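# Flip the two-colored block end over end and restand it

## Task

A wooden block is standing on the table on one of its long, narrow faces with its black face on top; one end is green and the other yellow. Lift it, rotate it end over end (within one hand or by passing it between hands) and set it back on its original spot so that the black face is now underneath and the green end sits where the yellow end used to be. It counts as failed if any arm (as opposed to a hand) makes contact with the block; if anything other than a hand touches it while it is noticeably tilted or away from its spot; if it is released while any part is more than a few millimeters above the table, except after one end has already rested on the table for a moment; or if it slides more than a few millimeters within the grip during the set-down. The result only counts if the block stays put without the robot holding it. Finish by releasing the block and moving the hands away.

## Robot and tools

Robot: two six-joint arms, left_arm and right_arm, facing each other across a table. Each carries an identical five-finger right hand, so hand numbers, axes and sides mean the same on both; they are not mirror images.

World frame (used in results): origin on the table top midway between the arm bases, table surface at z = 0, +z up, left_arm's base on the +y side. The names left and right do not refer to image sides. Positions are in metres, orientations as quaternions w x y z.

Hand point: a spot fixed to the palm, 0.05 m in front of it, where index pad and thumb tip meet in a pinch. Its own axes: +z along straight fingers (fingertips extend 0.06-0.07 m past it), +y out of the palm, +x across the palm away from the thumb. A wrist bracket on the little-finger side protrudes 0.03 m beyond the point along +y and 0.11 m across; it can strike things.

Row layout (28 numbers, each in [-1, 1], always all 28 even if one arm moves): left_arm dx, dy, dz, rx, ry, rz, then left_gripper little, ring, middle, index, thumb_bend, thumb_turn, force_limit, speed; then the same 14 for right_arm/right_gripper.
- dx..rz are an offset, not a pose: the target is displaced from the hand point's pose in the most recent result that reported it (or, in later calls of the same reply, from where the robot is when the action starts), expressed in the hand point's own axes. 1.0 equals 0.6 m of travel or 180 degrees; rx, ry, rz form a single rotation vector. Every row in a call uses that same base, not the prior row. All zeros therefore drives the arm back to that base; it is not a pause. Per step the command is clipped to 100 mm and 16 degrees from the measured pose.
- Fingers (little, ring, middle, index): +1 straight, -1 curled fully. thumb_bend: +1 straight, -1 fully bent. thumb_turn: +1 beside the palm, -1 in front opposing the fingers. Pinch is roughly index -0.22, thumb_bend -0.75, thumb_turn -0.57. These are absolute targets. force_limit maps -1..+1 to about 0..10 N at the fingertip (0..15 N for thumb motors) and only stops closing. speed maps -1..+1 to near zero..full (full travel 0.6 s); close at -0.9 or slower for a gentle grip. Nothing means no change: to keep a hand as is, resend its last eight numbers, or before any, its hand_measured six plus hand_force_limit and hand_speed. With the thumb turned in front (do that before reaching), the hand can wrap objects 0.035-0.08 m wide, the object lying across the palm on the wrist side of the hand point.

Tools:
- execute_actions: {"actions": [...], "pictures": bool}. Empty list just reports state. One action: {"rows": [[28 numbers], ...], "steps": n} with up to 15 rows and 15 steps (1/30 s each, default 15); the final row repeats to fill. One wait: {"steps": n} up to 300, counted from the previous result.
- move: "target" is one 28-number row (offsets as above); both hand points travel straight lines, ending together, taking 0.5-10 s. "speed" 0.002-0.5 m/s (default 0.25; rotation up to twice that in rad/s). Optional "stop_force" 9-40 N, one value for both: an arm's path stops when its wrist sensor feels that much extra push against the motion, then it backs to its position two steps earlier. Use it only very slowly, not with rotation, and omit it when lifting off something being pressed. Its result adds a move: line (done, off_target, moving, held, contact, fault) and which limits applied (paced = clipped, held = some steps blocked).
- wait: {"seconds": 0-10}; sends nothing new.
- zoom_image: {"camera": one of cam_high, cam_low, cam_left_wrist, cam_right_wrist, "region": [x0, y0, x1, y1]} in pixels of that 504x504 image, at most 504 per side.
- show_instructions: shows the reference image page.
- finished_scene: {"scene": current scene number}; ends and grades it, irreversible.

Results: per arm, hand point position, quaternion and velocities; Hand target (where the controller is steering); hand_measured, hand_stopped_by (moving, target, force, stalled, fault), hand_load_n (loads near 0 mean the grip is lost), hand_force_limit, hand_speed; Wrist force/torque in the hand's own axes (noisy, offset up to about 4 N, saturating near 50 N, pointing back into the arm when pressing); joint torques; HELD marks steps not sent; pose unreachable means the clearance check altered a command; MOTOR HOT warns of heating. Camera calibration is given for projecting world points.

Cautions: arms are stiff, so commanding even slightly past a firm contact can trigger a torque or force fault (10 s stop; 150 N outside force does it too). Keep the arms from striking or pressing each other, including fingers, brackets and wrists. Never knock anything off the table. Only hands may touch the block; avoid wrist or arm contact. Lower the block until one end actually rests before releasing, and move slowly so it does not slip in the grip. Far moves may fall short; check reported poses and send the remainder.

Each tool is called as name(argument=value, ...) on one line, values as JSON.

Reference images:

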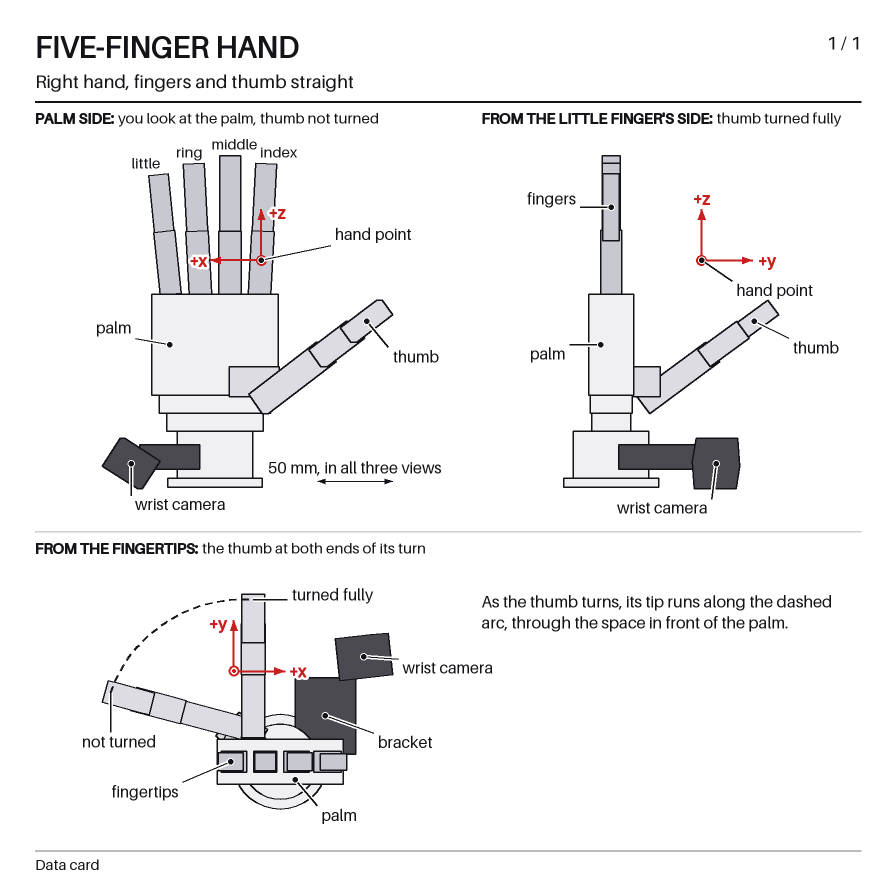

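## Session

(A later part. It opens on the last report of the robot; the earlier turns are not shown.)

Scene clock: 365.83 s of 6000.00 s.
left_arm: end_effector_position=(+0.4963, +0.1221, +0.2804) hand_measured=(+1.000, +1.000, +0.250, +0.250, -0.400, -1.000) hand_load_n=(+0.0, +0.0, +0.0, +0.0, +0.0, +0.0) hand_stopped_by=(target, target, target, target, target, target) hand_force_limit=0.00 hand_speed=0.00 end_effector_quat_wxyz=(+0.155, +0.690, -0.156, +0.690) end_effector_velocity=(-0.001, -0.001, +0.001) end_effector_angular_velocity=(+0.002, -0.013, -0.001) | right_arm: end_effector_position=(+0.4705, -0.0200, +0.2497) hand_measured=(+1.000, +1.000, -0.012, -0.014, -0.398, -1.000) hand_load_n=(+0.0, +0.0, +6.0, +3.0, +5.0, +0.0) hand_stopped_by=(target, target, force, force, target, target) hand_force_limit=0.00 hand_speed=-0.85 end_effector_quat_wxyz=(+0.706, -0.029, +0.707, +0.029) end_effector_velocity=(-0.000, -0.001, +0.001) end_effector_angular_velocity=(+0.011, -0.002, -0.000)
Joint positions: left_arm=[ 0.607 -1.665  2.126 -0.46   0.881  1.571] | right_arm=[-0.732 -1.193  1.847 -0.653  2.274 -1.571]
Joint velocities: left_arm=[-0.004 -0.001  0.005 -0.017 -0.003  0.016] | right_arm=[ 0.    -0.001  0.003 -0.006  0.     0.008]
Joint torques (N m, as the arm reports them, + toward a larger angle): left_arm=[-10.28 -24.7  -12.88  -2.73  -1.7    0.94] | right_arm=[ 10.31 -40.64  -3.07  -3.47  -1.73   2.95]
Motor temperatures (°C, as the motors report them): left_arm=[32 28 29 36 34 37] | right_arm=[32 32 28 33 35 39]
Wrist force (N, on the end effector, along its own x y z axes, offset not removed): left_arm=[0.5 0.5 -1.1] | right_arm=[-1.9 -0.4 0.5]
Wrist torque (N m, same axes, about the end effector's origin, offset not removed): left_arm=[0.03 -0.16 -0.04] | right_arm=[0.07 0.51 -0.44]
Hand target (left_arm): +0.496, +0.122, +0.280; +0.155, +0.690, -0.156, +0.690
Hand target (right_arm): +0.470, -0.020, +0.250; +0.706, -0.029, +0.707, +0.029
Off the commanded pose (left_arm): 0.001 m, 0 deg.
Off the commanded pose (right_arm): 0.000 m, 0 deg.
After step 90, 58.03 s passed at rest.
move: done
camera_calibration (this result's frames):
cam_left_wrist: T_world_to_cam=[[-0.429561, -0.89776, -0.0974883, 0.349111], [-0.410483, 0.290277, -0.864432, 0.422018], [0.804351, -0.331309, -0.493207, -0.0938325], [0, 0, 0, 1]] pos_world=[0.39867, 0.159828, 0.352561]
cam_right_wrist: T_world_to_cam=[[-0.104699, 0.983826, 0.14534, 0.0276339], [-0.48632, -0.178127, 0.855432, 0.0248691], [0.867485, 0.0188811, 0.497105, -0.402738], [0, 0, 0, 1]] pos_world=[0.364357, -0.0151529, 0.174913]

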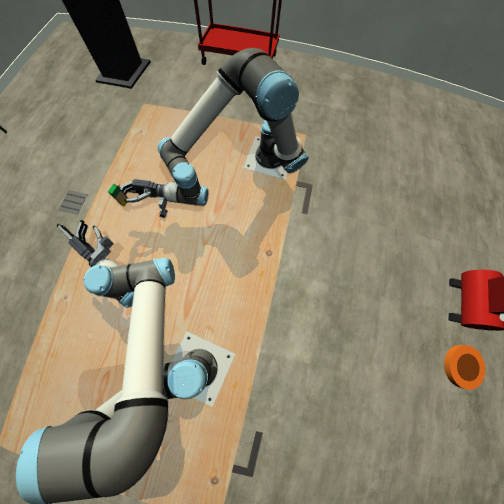

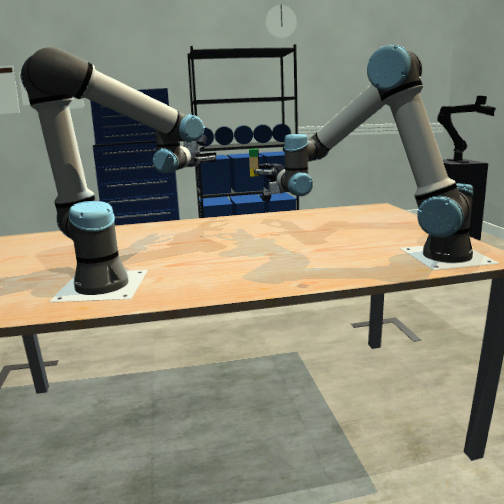

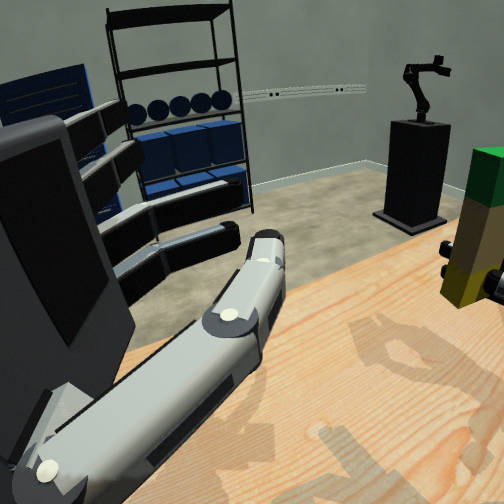

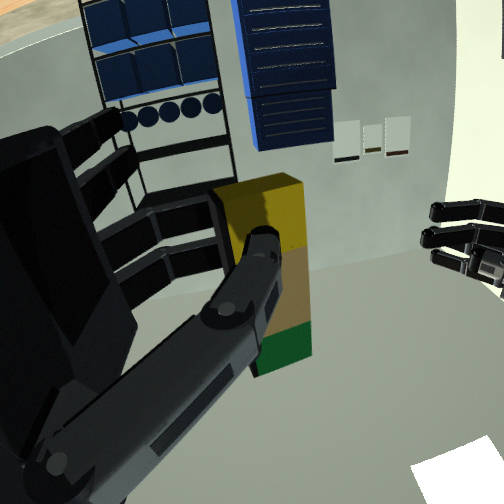

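move(target=[0,0.1176,0.0246,0,0,0, 1,1,0.25,0.25,-0.4,-1,0,0, 0,0,0,0,0,0, 1,1,-0.4,-0.4,-0.4,-1,0,-0.85], speed=0.1)

zoom_image(camera="cam_left_wrist", region=[220, 140, 420, 360])

zoom_image(camera="cam_high", region=[60, 160, 180, 260])

Scene clock: 378.97 s of 6000.00 s.
left_arm: end_effector_position=(+0.4794, +0.0522, +0.2806) hand_measured=(+1.000, +1.000, +0.250, +0.250, -0.400, -1.000) hand_load_n=(+0.0, +0.0, +0.0, +0.0, +0.0, +0.0) hand_stopped_by=(target, target, target, target, target, target) hand_force_limit=0.00 hand_speed=0.00 end_effector_quat_wxyz=(+0.155, +0.690, -0.156, +0.690) end_effector_velocity=(-0.000, -0.002, -0.001) end_effector_angular_velocity=(+0.003, +0.000, +0.000) | right_arm: end_effector_position=(+0.4705, -0.0200, +0.2498) hand_measured=(+1.000, +1.000, -0.012, -0.014, -0.398, -1.000) hand_load_n=(+0.0, +0.0, +6.0, +3.0, +5.0, +0.0) hand_stopped_by=(target, target, force, force, target, target) hand_force_limit=0.00 hand_speed=-0.85 end_effector_quat_wxyz=(+0.706, -0.029, +0.707, +0.029) end_effector_velocity=(-0.000, +0.000, -0.000) end_effector_angular_velocity=(-0.003, +0.001, +0.000)
Joint positions: left_arm=[ 0.483 -1.564  2.03  -0.466  0.756  1.571] | right_arm=[-0.732 -1.193  1.847 -0.653  2.274 -1.571]
Joint velocities: left_arm=[-0.002  0.004 -0.003  0.001 -0.003  0.001] | right_arm=[-0.     0.    -0.     0.001 -0.    -0.002]
Joint torques (N m, as the arm reports them, + toward a larger angle): left_arm=[ -9.53  -8.65 -27.24   0.08  -1.2   -1.52] | right_arm=[ -8.34 -25.8  -28.11   1.06   0.01  -2.82]
Motor temperatures (°C, as the motors report them): left_arm=[32 28 29 36 34 37] | right_arm=[32 32 28 33 35 39]
Wrist force (N, on the end effector, along its own x y z axes, offset not removed): left_arm=[2.3 2.0 -0.5] | right_arm=[-2.2 1.3 -0.9]
Wrist torque (N m, same axes, about the end effector's origin, offset not removed): left_arm=[0.21 -0.56 0.07] | right_arm=[0.32 0.59 -0.47]
Hand target (left_arm): +0.479, +0.052, +0.281; +0.155, +0.690, -0.156, +0.690
Hand target (right_arm): +0.471, -0.020, +0.250; +0.706, -0.029, +0.707, +0.029
Off the commanded pose (left_arm): 0.000 m, 0 deg.
Off the commanded pose (right_arm): 0.000 m, 0 deg.
After step 90, 8.93 s passed at rest.
move: done
camera_calibration (this result's frames):
cam_left_wrist: T_world_to_cam=[[-0.429568, -0.897736, -0.0976794, 0.279202], [-0.410238, 0.290365, -0.864519, 0.435377], [0.804473, -0.331298, -0.493017, -0.103391], [0, 0, 0, 1]] pos_world=[0.38172, 0.0899781, 0.352691]
cam_right_wrist: T_world_to_cam=[[-0.104766, 0.983815, 0.14537, 0.0276223], [-0.486336, -0.178186, 0.85541, 0.0248271], [0.867468, 0.0189191, 0.497133, -0.402706], [0, 0, 0, 1]] pos_world=[0.364303, -0.0151326, 0.174946]

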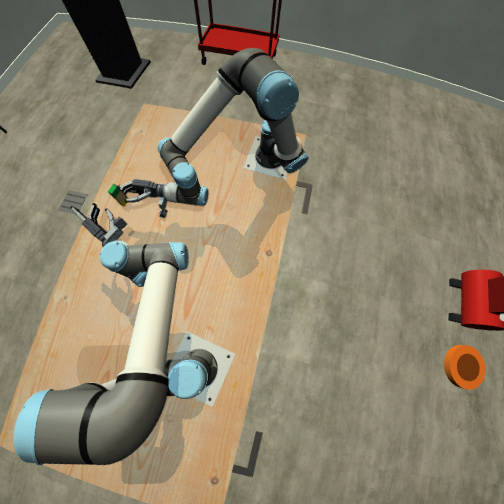

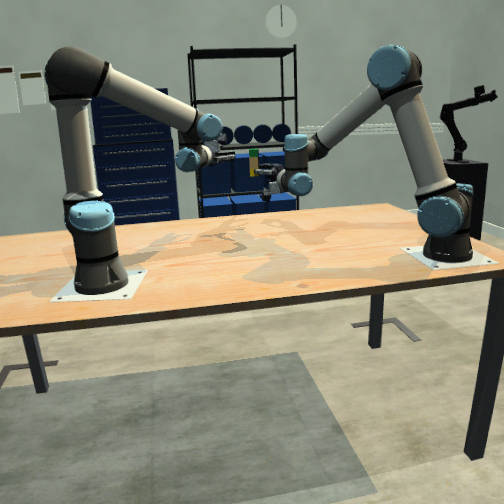

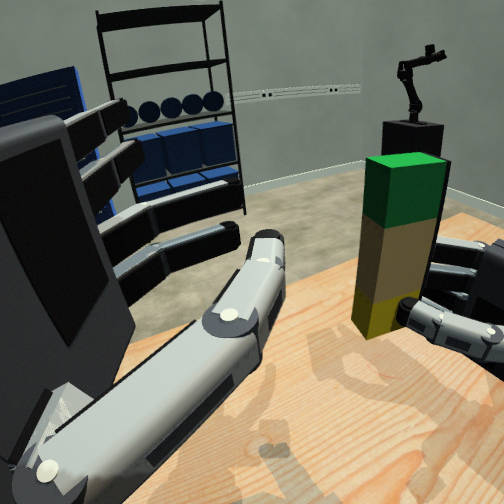

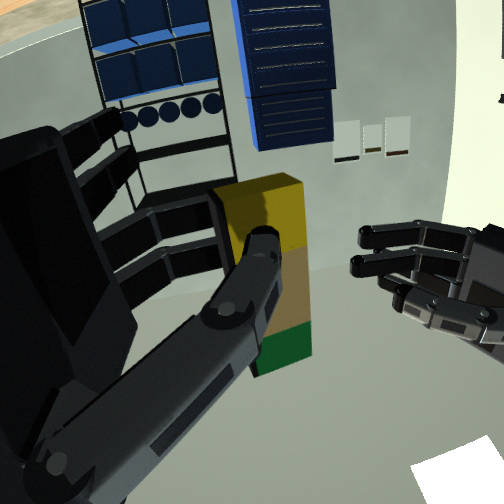

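Region (220, 140, 420, 360) of cam_left_wrist's 504x504 image, scaled by 2.291, with more detail than that image has; it fills the left 458 columns of this view, and the rest is white.

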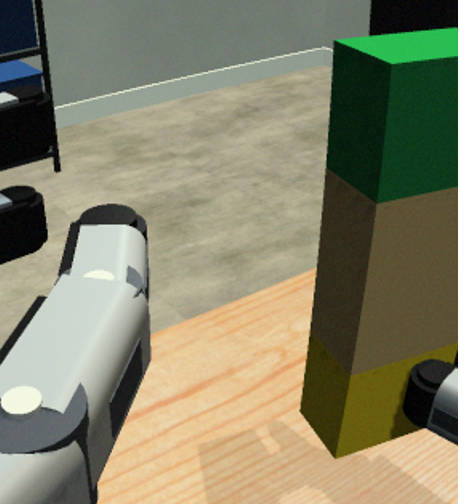

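Region (60, 160, 180, 260) of cam_high's 504x504 image, scaled by 4.200, with more detail than that image has.

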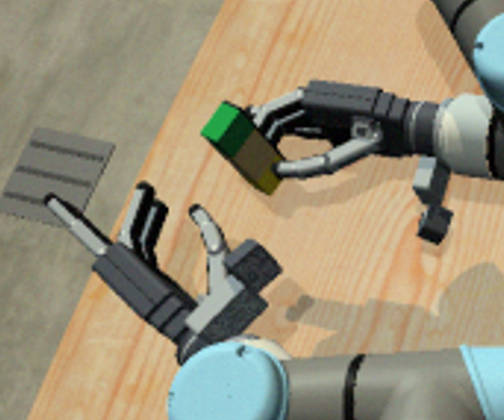

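zoom_image(camera="cam_left_wrist", region=[330, 140, 504, 350])

zoom_image(camera="cam_low", region=[190, 120, 310, 210])

Region (330, 140, 504, 350) of cam_left_wrist's 504x504 image, scaled by 2.400, with more detail than that image has; it fills the left 418 columns of this view, and the rest is white.

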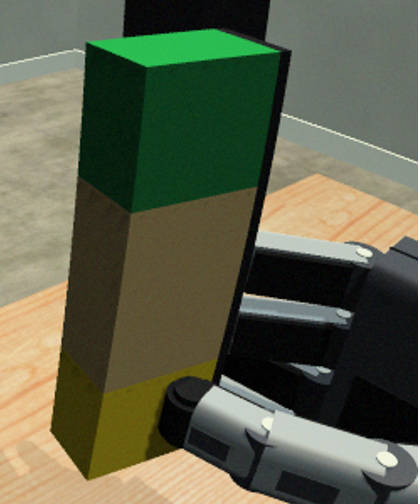

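Region (190, 120, 310, 210) of cam_low's 504x504 image, scaled by 4.200, with more detail than that image has; it fills the top 378 rows of this view, and the rest is white.

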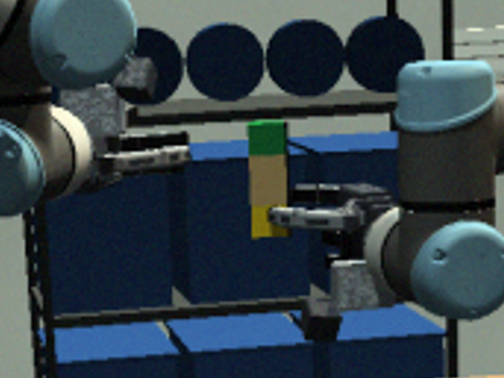

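move(target=[0.0073,0.0702,0.0085,0,0,0, 1,1,0.25,0.25,-0.4,-1,0,0, 0,0,0,0,0,0, 1,1,-0.4,-0.4,-0.4,-1,0,-0.85], speed=0.06)

zoom_image(camera="cam_left_wrist", region=[220, 150, 420, 380])

zoom_image(camera="cam_high", region=[70, 165, 170, 245])

Scene clock: 416.97 s of 6000.00 s.
left_arm: end_effector_position=(+0.4660, +0.0123, +0.2850) hand_measured=(+1.000, +1.000, +0.250, +0.250, -0.400, -1.000) hand_load_n=(+0.0, +0.0, +0.0, +0.0, +0.0, +0.0) hand_stopped_by=(target, target, target, target, target, target) hand_force_limit=0.00 hand_speed=0.00 end_effector_quat_wxyz=(+0.155, +0.690, -0.156, +0.690) end_effector_velocity=(-0.000, -0.002, +0.000) end_effector_angular_velocity=(-0.000, -0.001, +0.001) | right_arm: end_effector_position=(+0.4705, -0.0200, +0.2497) hand_measured=(+1.000, +1.000, -0.012, -0.014, -0.398, -1.000) hand_load_n=(+0.0, +0.0, +6.0, +3.0, +5.0, +0.0) hand_stopped_by=(target, target, force, force, target, target) hand_force_limit=0.00 hand_speed=-0.85 end_effector_quat_wxyz=(+0.706, -0.029, +0.707, +0.029) end_effector_velocity=(-0.000, -0.000, -0.000) end_effector_angular_velocity=(+0.001, +0.002, +0.000)
Joint positions: left_arm=[ 0.417 -1.509  1.96  -0.451  0.691  1.572] | right_arm=[-0.732 -1.193  1.847 -0.653  2.274 -1.571]
Joint velocities: left_arm=[-0.002  0.003 -0.003 -0.002 -0.003  0.001] | right_arm=[ 0.     0.    -0.     0.002 -0.     0.003]
Joint torques (N m, as the arm reports them, + toward a larger angle): left_arm=[ -9.97 -12.72 -26.69  -0.04  -1.56  -0.31] | right_arm=[  6.18 -35.75 -23.51   0.97  -0.44  -2.5 ]
Motor temperatures (°C, as the motors report them): left_arm=[32 28 29 37 34 37] | right_arm=[32 32 28 33 35 39]
Wrist force (N, on the end effector, along its own x y z axes, offset not removed): left_arm=[0.5 2.7 0.6] | right_arm=[-2.1 1.4 -0.5]
Wrist torque (N m, same axes, about the end effector's origin, offset not removed): left_arm=[0.23 -0.23 -0.07] | right_arm=[0.34 0.56 -0.44]
Hand target (left_arm): +0.466, +0.012, +0.285; +0.155, +0.690, -0.156, +0.690
Hand target (right_arm): +0.470, -0.020, +0.250; +0.706, -0.029, +0.707, +0.029
Off the commanded pose (left_arm): 0.000 m, 0 deg.
Off the commanded pose (right_arm): 0.000 m, 0 deg.
After step 90, 33.90 s passed at rest.
move: done
camera_calibration (this result's frames):
cam_left_wrist: T_world_to_cam=[[-0.429577, -0.897708, -0.097897, 0.238039], [-0.410048, 0.290501, -0.864563, 0.445237], [0.804565, -0.331254, -0.492896, -0.103744], [0, 0, 0, 1]] pos_world=[0.368293, 0.0499817, 0.357104]
cam_right_wrist: T_world_to_cam=[[-0.104699, 0.983826, 0.14534, 0.0276338], [-0.48632, -0.178127, 0.855432, 0.0248691], [0.867485, 0.0188811, 0.497105, -0.402738], [0, 0, 0, 1]] pos_world=[0.364357, -0.0151529, 0.174913]

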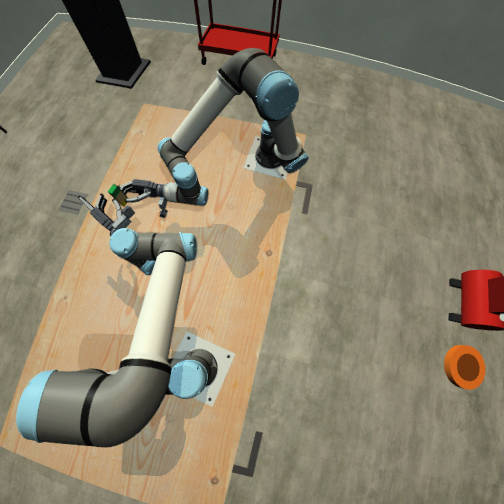

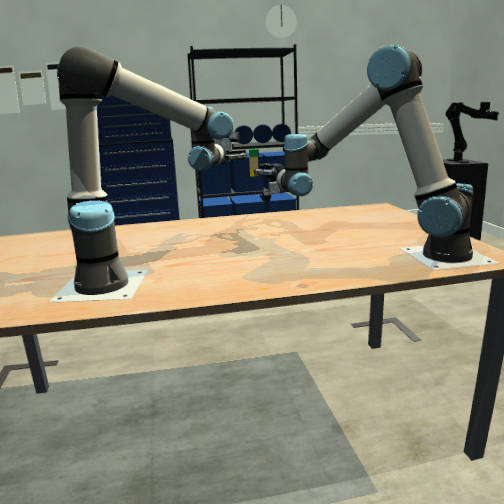

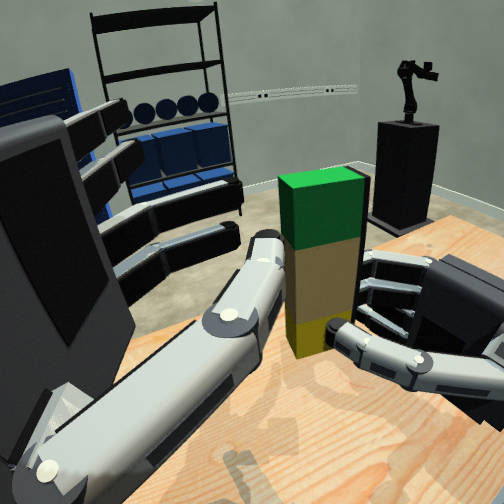

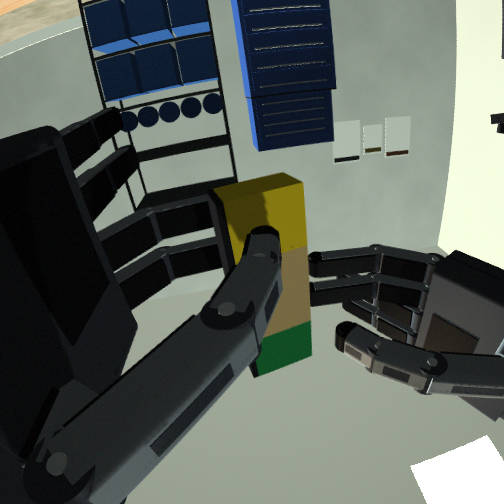

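Region (220, 150, 420, 380) of cam_left_wrist's 504x504 image, scaled by 2.191, with more detail than that image has; it fills the left 438 columns of this view, and the rest is white.

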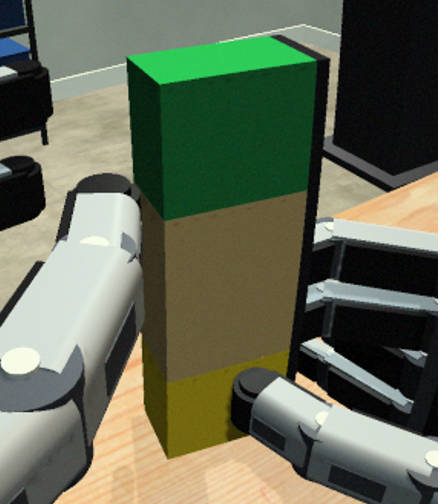

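Region (70, 165, 170, 245) of cam_high's 504x504 image, scaled by 5.040, with more detail than that image has; it fills the top 403 rows of this view, and the rest is white.

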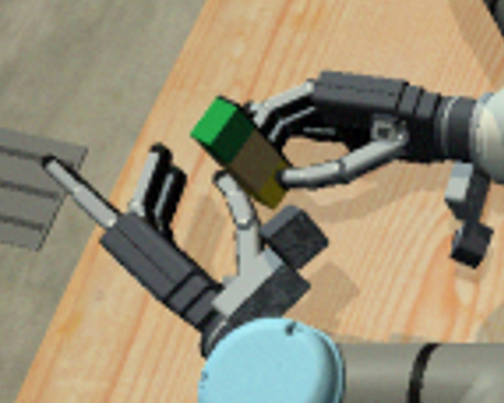

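move(target=[0,0.0412,0.011,0,0,0, 1,1,0.25,0.25,-0.4,-1,0,0, 0,0,0,0,0,0, 1,1,-0.4,-0.4,-0.4,-1,0,-0.85], speed=0.03)

zoom_image(camera="cam_left_wrist", region=[180, 160, 380, 390])

zoom_image(camera="cam_right_wrist", region=[180, 160, 380, 390])

Scene clock: 436.47 s of 6000.00 s.
left_arm: end_effector_position=(+0.4614, -0.0127, +0.2850) hand_measured=(+1.000, +1.000, +0.250, +0.250, -0.400, -1.000) hand_load_n=(+0.0, +0.0, +0.0, +0.0, +0.0, +0.0) hand_stopped_by=(target, target, target, target, target, target) hand_force_limit=0.00 hand_speed=0.00 end_effector_quat_wxyz=(+0.155, +0.690, -0.156, +0.690) end_effector_velocity=(-0.000, -0.002, -0.000) end_effector_angular_velocity=(+0.001, +0.000, -0.000) | right_arm: end_effector_position=(+0.4705, -0.0200, +0.2498) hand_measured=(+1.000, +1.000, -0.012, -0.014, -0.398, -1.000) hand_load_n=(+0.0, +0.0, +6.0, +3.0, +5.0, +0.0) hand_stopped_by=(target, target, force, force, target, target) hand_force_limit=0.00 hand_speed=-0.85 end_effector_quat_wxyz=(+0.706, -0.029, +0.707, +0.029) end_effector_velocity=(+0.000, +0.000, +0.000) end_effector_angular_velocity=(-0.000, -0.001, +0.000)
Joint positions: left_arm=[ 0.391 -1.464  1.911 -0.447  0.664  1.572] | right_arm=[-0.732 -1.193  1.847 -0.653  2.274 -1.571]
Joint velocities: left_arm=[-0.002  0.004 -0.004  0.001 -0.002 -0.   ] | right_arm=[-0.    -0.    -0.    -0.001 -0.    -0.001]
Joint torques (N m, as the arm reports them, + toward a larger angle): left_arm=[-10.77 -14.3  -26.01   0.06  -1.14   1.06] | right_arm=[ -6.87 -27.61  -4.77   0.63   0.21  -2.19]
Motor temperatures (°C, as the motors report them): left_arm=[32 28 29 37 34 37] | right_arm=[32 32 28 33 35 39]
Wrist force (N, on the end effector, along its own x y z axes, offset not removed): left_arm=[1.0 1.0 2.2] | right_arm=[-1.7 0.8 -0.7]
Wrist torque (N m, same axes, about the end effector's origin, offset not removed): left_arm=[-0.14 -0.46 0.03] | right_arm=[0.24 0.58 -0.50]
Hand target (left_arm): +0.461, -0.013, +0.285; +0.155, +0.690, -0.156, +0.690
Hand target (right_arm): +0.471, -0.020, +0.250; +0.706, -0.029, +0.707, +0.029
Off the commanded pose (left_arm): 0.000 m, 0 deg.
Off the commanded pose (right_arm): 0.000 m, 0 deg.
After step 90, 15.33 s passed at rest.
move: done
camera_calibration (this result's frames):
cam_left_wrist: T_world_to_cam=[[-0.429584, -0.897698, -0.0979594, 0.213702], [-0.409978, 0.290536, -0.864585, 0.45059], [0.804597, -0.33125, -0.492846, -0.108293], [0, 0, 0, 1]] pos_world=[0.363667, 0.0250552, 0.357135]
cam_right_wrist: T_world_to_cam=[[-0.104769, 0.983812, 0.145388, 0.0276099], [-0.486357, -0.178204, 0.855395, 0.0248293], [0.867457, 0.0189083, 0.497154, -0.402722], [0, 0, 0, 1]] pos_world=[0.364312, -0.0151234, 0.174962]

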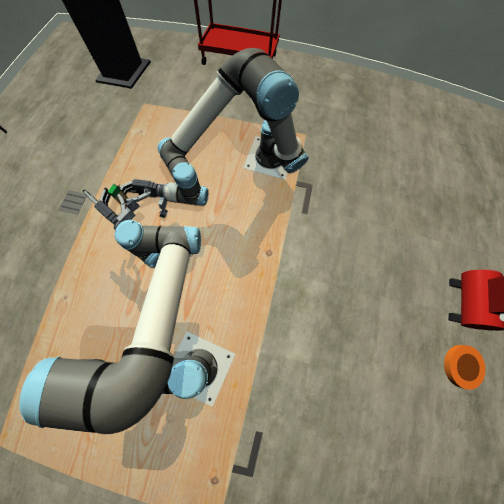

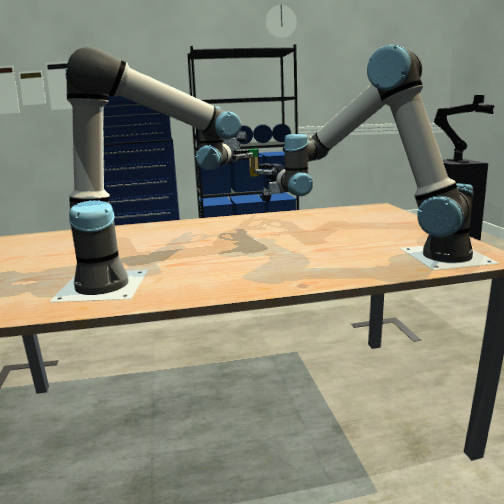

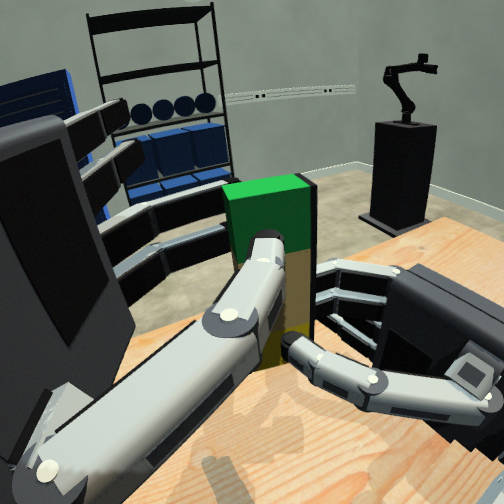

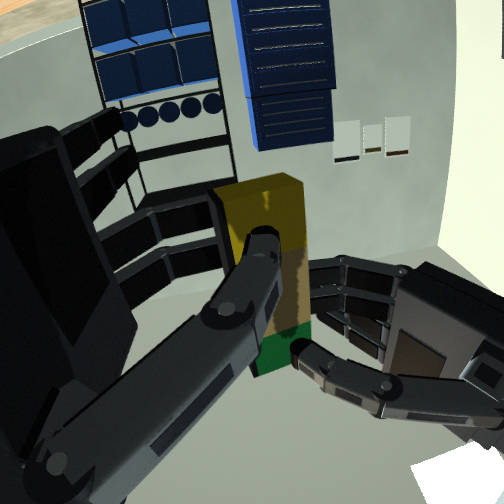

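Region (180, 160, 380, 390) of cam_left_wrist's 504x504 image, scaled by 2.191, with more detail than that image has; it fills the left 438 columns of this view, and the rest is white.

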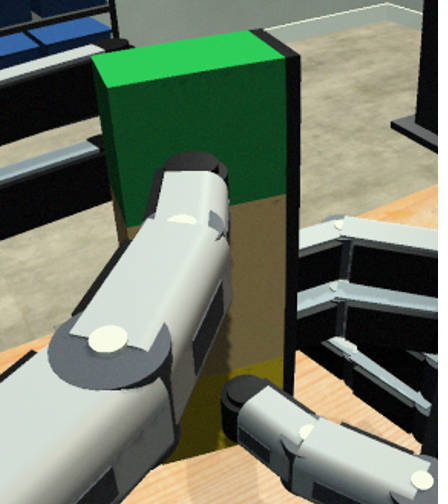

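Region (180, 160, 380, 390) of cam_right_wrist's 504x504 image, scaled by 2.191, with more detail than that image has; it fills the left 438 columns of this view, and the rest is white.

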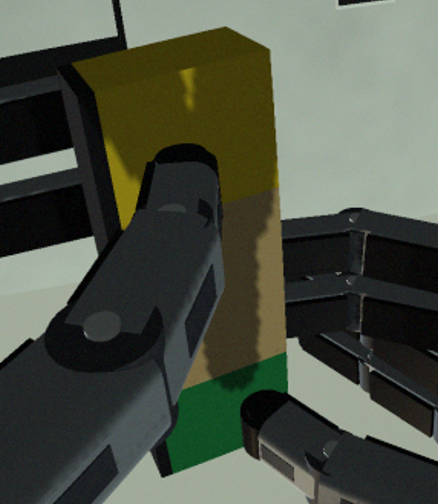

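move(target=[0,0.0019,0.0057,0,0,0, 1,1,-0.4,-0.4,-0.4,-1,-0.8,-0.9, 0,0,0,0,0,0, 1,1,-0.4,-0.4,-0.4,-1,0,-0.85], speed=0.01)

zoom_image(camera="cam_right_wrist", region=[180, 160, 380, 390])

Scene clock: 491.87 s of 6000.00 s.
left_arm: end_effector_position=(+0.4640, -0.0152, +0.2850) hand_measured=(+1.000, +1.000, +0.012, +0.024, -0.400, -1.000) hand_load_n=(+0.0, +0.0, +1.0, +0.5, +0.0, +0.0) hand_stopped_by=(target, target, force, force, target, target) hand_force_limit=-0.80 hand_speed=-0.90 end_effector_quat_wxyz=(+0.155, +0.690, -0.156, +0.690) end_effector_velocity=(-0.000, +0.000, +0.000) end_effector_angular_velocity=(+0.002, -0.000, -0.000) | right_arm: end_effector_position=(+0.4705, -0.0200, +0.2498) hand_measured=(+1.000, +1.000, -0.012, -0.014, -0.398, -1.000) hand_load_n=(+0.0, +0.0, +7.0, +1.5, +4.5, -1.5) hand_stopped_by=(target, target, force, force, target, target) hand_force_limit=0.00 hand_speed=-0.85 end_effector_quat_wxyz=(+0.706, -0.029, +0.707, +0.029) end_effector_velocity=(-0.000, +0.000, -0.000) end_effector_angular_velocity=(-0.001, -0.000, +0.000)
Joint positions: left_arm=[ 0.396 -1.456  1.902 -0.445  0.669  1.572] | right_arm=[-0.732 -1.193  1.847 -0.653  2.274 -1.571]
Joint velocities: left_arm=[ 0.    -0.001  0.     0.001  0.     0.001] | right_arm=[ 0.    -0.     0.    -0.     0.    -0.001]
Joint torques (N m, as the arm reports them, + toward a larger angle): left_arm=[  7.01 -12.76 -26.22   0.32   1.47   0.24] | right_arm=[  9.32 -40.76  -4.62   0.62   2.13  -2.09]
Motor temperatures (°C, as the motors report them): left_arm=[32 28 29 37 34 37] | right_arm=[32 32 28 33 35 39]
Wrist force (N, on the end effector, along its own x y z axes, offset not removed): left_arm=[1.7 1.2 2.8] | right_arm=[-1.7 -0.3 -2.6]
Wrist torque (N m, same axes, about the end effector's origin, offset not removed): left_arm=[0.07 -0.38 -0.03] | right_arm=[0.07 0.53 -0.53]
Hand target (left_arm): +0.464, -0.015, +0.285; +0.155, +0.690, -0.156, +0.690
Hand target (right_arm): +0.470, -0.020, +0.250; +0.706, -0.029, +0.707, +0.029
Off the commanded pose (left_arm): 0.000 m, 0 deg.
Off the commanded pose (right_arm): 0.000 m, 0 deg.
After step 90, 50.70 s passed at rest.
move: done
camera_calibration (this result's frames):
cam_left_wrist: T_world_to_cam=[[-0.429574, -0.897706, -0.0979313, 0.212568], [-0.409997, 0.290511, -0.864584, 0.452394], [0.804592, -0.331251, -0.492853, -0.111209], [0, 0, 0, 1]] pos_world=[0.366272, 0.0225601, 0.357141]
cam_right_wrist: T_world_to_cam=[[-0.104798, 0.983809, 0.145384, 0.0276168], [-0.486347, -0.178215, 0.855399, 0.0248279], [0.867459, 0.0189371, 0.497149, -0.402716], [0, 0, 0, 1]] pos_world=[0.364309, -0.0151187, 0.174957]

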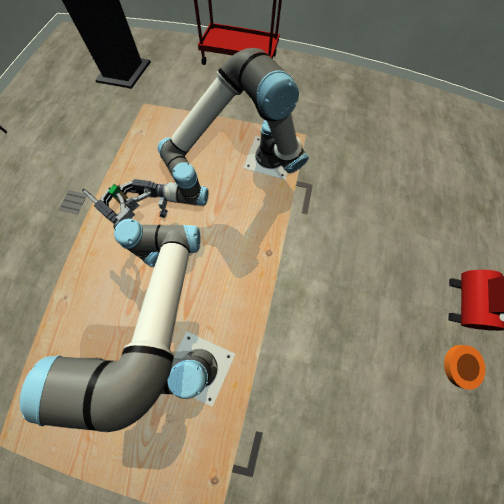

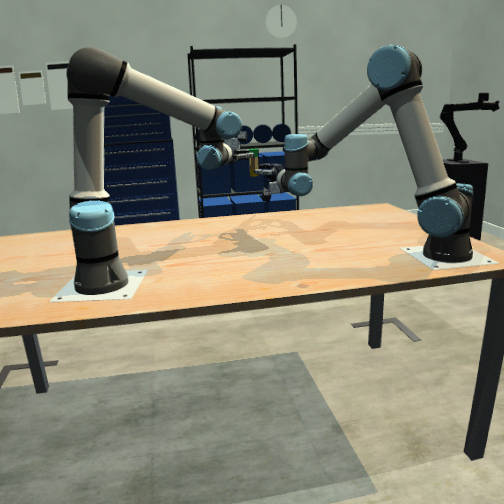

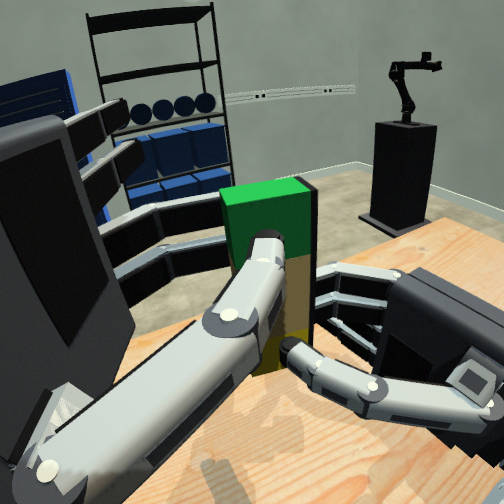

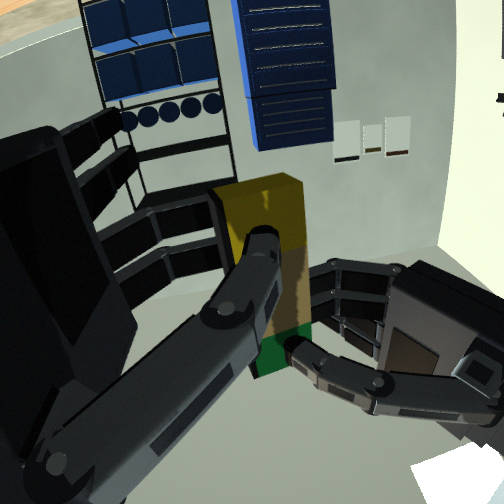

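Region (180, 160, 380, 390) of cam_right_wrist's 504x504 image, scaled by 2.191, with more detail than that image has; it fills the left 438 columns of this view, and the rest is white.

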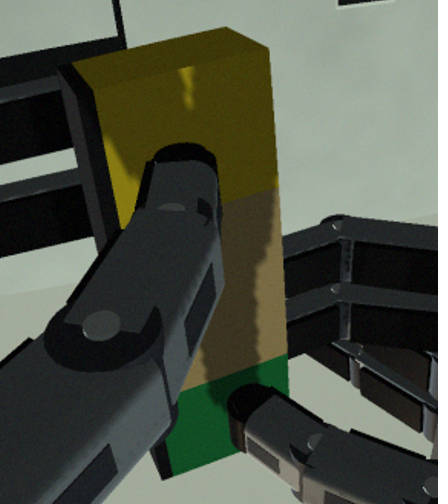

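move(target=[0,-0.0009,0.0034,0,0,0, 1,1,-0.4,-0.4,-0.4,-1,-0.8,-0.9, 0,0,0,0,0,0, 1,1,-0.4,-0.4,-0.4,-1,0,-0.85], speed=0.005)

Scene clock: 498.80 s of 6000.00 s.
left_arm: end_effector_position=(+0.4660, -0.0155, +0.2850) hand_measured=(+1.000, +1.000, +0.012, +0.024, -0.400, -1.000) hand_load_n=(+0.0, +0.0, +0.0, +0.0, +0.0, +0.0) hand_stopped_by=(target, target, force, force, target, target) hand_force_limit=-0.80 hand_speed=-0.90 end_effector_quat_wxyz=(+0.155, +0.690, -0.156, +0.690) end_effector_velocity=(+0.000, -0.001, -0.000) end_effector_angular_velocity=(+0.001, +0.000, -0.001) | right_arm: end_effector_position=(+0.4705, -0.0200, +0.2498) hand_measured=(+1.000, +1.000, -0.012, -0.014, -0.398, -1.000) hand_load_n=(+0.0, +0.0, +6.0, +3.5, +5.0, +0.5) hand_stopped_by=(target, target, force, force, target, target) hand_force_limit=0.00 hand_speed=-0.85 end_effector_quat_wxyz=(+0.706, -0.029, +0.707, +0.029) end_effector_velocity=(+0.000, +0.000, +0.000) end_effector_angular_velocity=(-0.002, -0.001, -0.000)
Joint positions: left_arm=[ 0.4   -1.453  1.898 -0.445  0.674  1.572] | right_arm=[-0.732 -1.193  1.847 -0.653  2.274 -1.571]
Joint velocities: left_arm=[ 0.001  0.002 -0.002  0.002  0.002 -0.   ] | right_arm=[ 0.     0.    -0.    -0.001  0.    -0.002]
Joint torques (N m, as the arm reports them, + toward a larger angle): left_arm=[  9.01 -13.58 -26.49   0.07   1.25   0.71] | right_arm=[  6.58 -40.4   -4.73   0.58   1.21  -2.14]
Motor temperatures (°C, as the motors report them): left_arm=[32 28 29 37 34 37] | right_arm=[32 32 28 33 35 39]
Wrist force (N, on the end effector, along its own x y z axes, offset not removed): left_arm=[2.1 2.4 -2.0] | right_arm=[-1.1 -0.6 -0.1]
Wrist torque (N m, same axes, about the end effector's origin, offset not removed): left_arm=[0.32 -0.30 0.08] | right_arm=[0.07 0.51 -0.54]
Hand target (left_arm): +0.466, -0.016, +0.285; +0.155, +0.690, -0.156, +0.690
Hand target (right_arm): +0.470, -0.020, +0.250; +0.706, -0.029, +0.707, +0.029
Off the commanded pose (left_arm): 0.000 m, 0 deg.
Off the commanded pose (right_arm): 0.000 m, 0 deg.
After step 90, 3.23 s passed at rest.
move: done
camera_calibration (this result's frames):
cam_left_wrist: T_world_to_cam=[[-0.429574, -0.897703, -0.0979537, 0.21309], [-0.409991, 0.290531, -0.86458, 0.453309], [0.804595, -0.331241, -0.492855, -0.112928], [0, 0, 0, 1]] pos_world=[0.368253, 0.022185, 0.357138]
cam_right_wrist: T_world_to_cam=[[-0.10477, 0.983812, 0.145389, 0.0276094], [-0.486356, -0.178205, 0.855395, 0.0248287], [0.867457, 0.0189089, 0.497154, -0.402721], [0, 0, 0, 1]] pos_world=[0.364311, -0.0151228, 0.174962]

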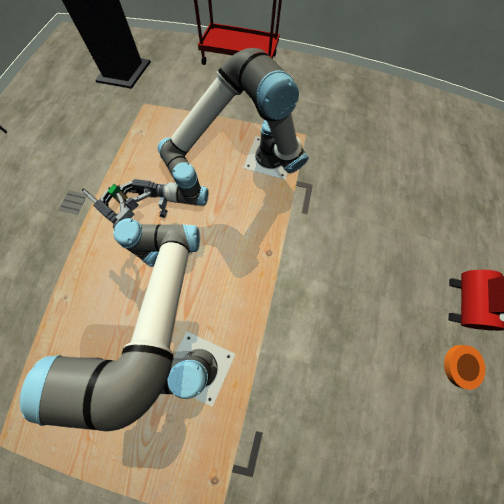

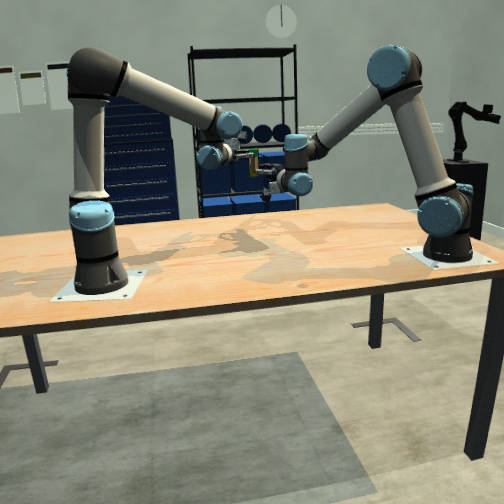

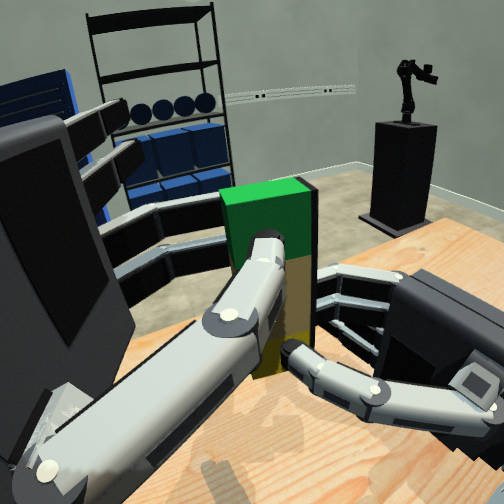

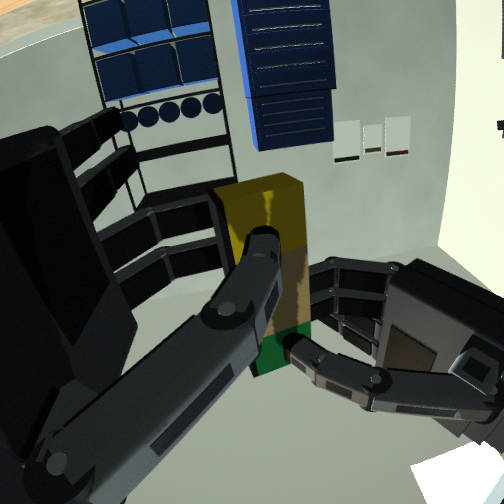

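move(target=[0,0,0,0,0,0, 1,1,-0.45,-0.45,-0.4,-1,0.1,-0.9, 0,0,0,0,0,0, 1,1,-0.4,-0.4,-0.4,-1,0,-0.85], speed=0.005)

Scene clock: 504.13 s of 6000.00 s.
left_arm: end_effector_position=(+0.4660, -0.0155, +0.2850) hand_measured=(+1.000, +1.000, -0.012, -0.012, -0.398, -1.000) hand_load_n=(+0.0, +0.0, +5.0, +6.0, +3.5, +0.5) hand_stopped_by=(target, target, force, force, target, target) hand_force_limit=0.10 hand_speed=-0.90 end_effector_quat_wxyz=(+0.155, +0.690, -0.156, +0.690) end_effector_velocity=(+0.000, -0.000, +0.000) end_effector_angular_velocity=(-0.001, +0.000, +0.000) | right_arm: end_effector_position=(+0.4705, -0.0200, +0.2498) hand_measured=(+1.000, +1.000, -0.012, -0.014, -0.398, -1.000) hand_load_n=(+0.0, +0.0, +6.5, +3.5, +3.5, -0.5) hand_stopped_by=(target, target, force, force, target, target) hand_force_limit=0.00 hand_speed=-0.85 end_effector_quat_wxyz=(+0.706, -0.029, +0.707, +0.029) end_effector_velocity=(-0.000, +0.000, -0.000) end_effector_angular_velocity=(+0.002, +0.001, +0.000)
Joint positions: left_arm=[ 0.4   -1.453  1.898 -0.445  0.674  1.572] | right_arm=[-0.732 -1.193  1.847 -0.653  2.274 -1.571]
Joint velocities: left_arm=[-0. -0. -0. -0. -0. -0.] | right_arm=[ 0.    -0.    -0.     0.001  0.     0.003]
Joint torques (N m, as the arm reports them, + toward a larger angle): left_arm=[-12.79 -24.89 -11.7   -0.69  -0.96  -0.98] | right_arm=[  7.3  -35.16  -4.06   0.53  -1.25  -2.43]
Motor temperatures (°C, as the motors report them): left_arm=[32 28 29 37 34 37] | right_arm=[32 32 28 33 35 39]
Wrist force (N, on the end effector, along its own x y z axes, offset not removed): left_arm=[2.6 1.9 1.9] | right_arm=[-2.0 0.2 -0.7]
Wrist torque (N m, same axes, about the end effector's origin, offset not removed): left_arm=[0.33 -0.24 0.10] | right_arm=[0.02 0.61 -0.53]
Hand target (left_arm): +0.466, -0.016, +0.285; +0.155, +0.690, -0.156, +0.690
Hand target (right_arm): +0.470, -0.020, +0.250; +0.706, -0.029, +0.707, +0.029
Off the commanded pose (left_arm): 0.000 m, 0 deg.
Off the commanded pose (right_arm): 0.000 m, 0 deg.
After step 90, 1.63 s passed at rest.
move: done
camera_calibration (this result's frames):
cam_left_wrist: T_world_to_cam=[[-0.429542, -0.897711, -0.0980281, 0.213096], [-0.410043, 0.290605, -0.864531, 0.453271], [0.804586, -0.331156, -0.492927, -0.112963], [0, 0, 0, 1]] pos_world=[0.368283, 0.0221677, 0.357074]
cam_right_wrist: T_world_to_cam=[[-0.104799, 0.983809, 0.145389, 0.0276155], [-0.486351, -0.178219, 0.855395, 0.0248261], [0.867456, 0.0189341, 0.497154, -0.402718], [0, 0, 0, 1]] pos_world=[0.364309, -0.0151187, 0.174962]

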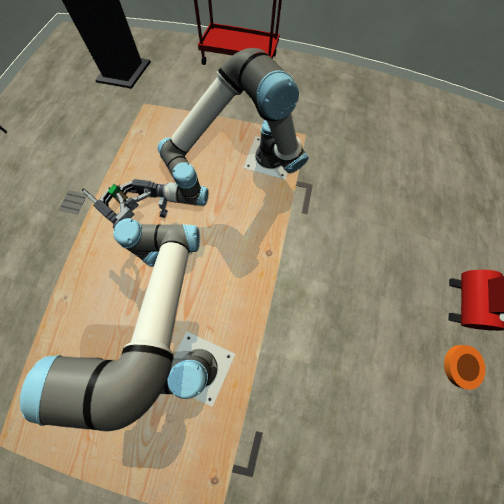

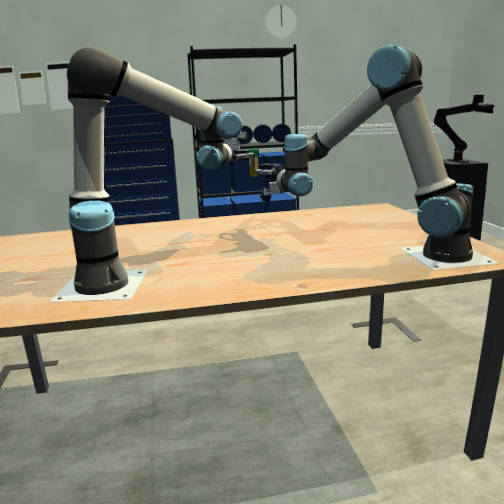

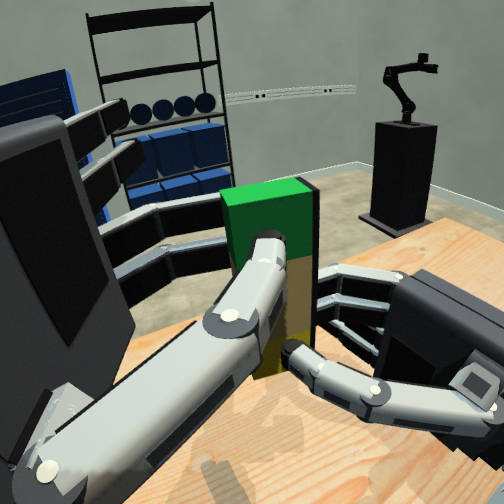

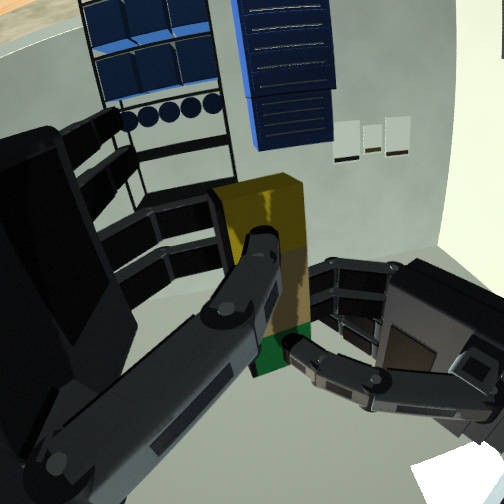

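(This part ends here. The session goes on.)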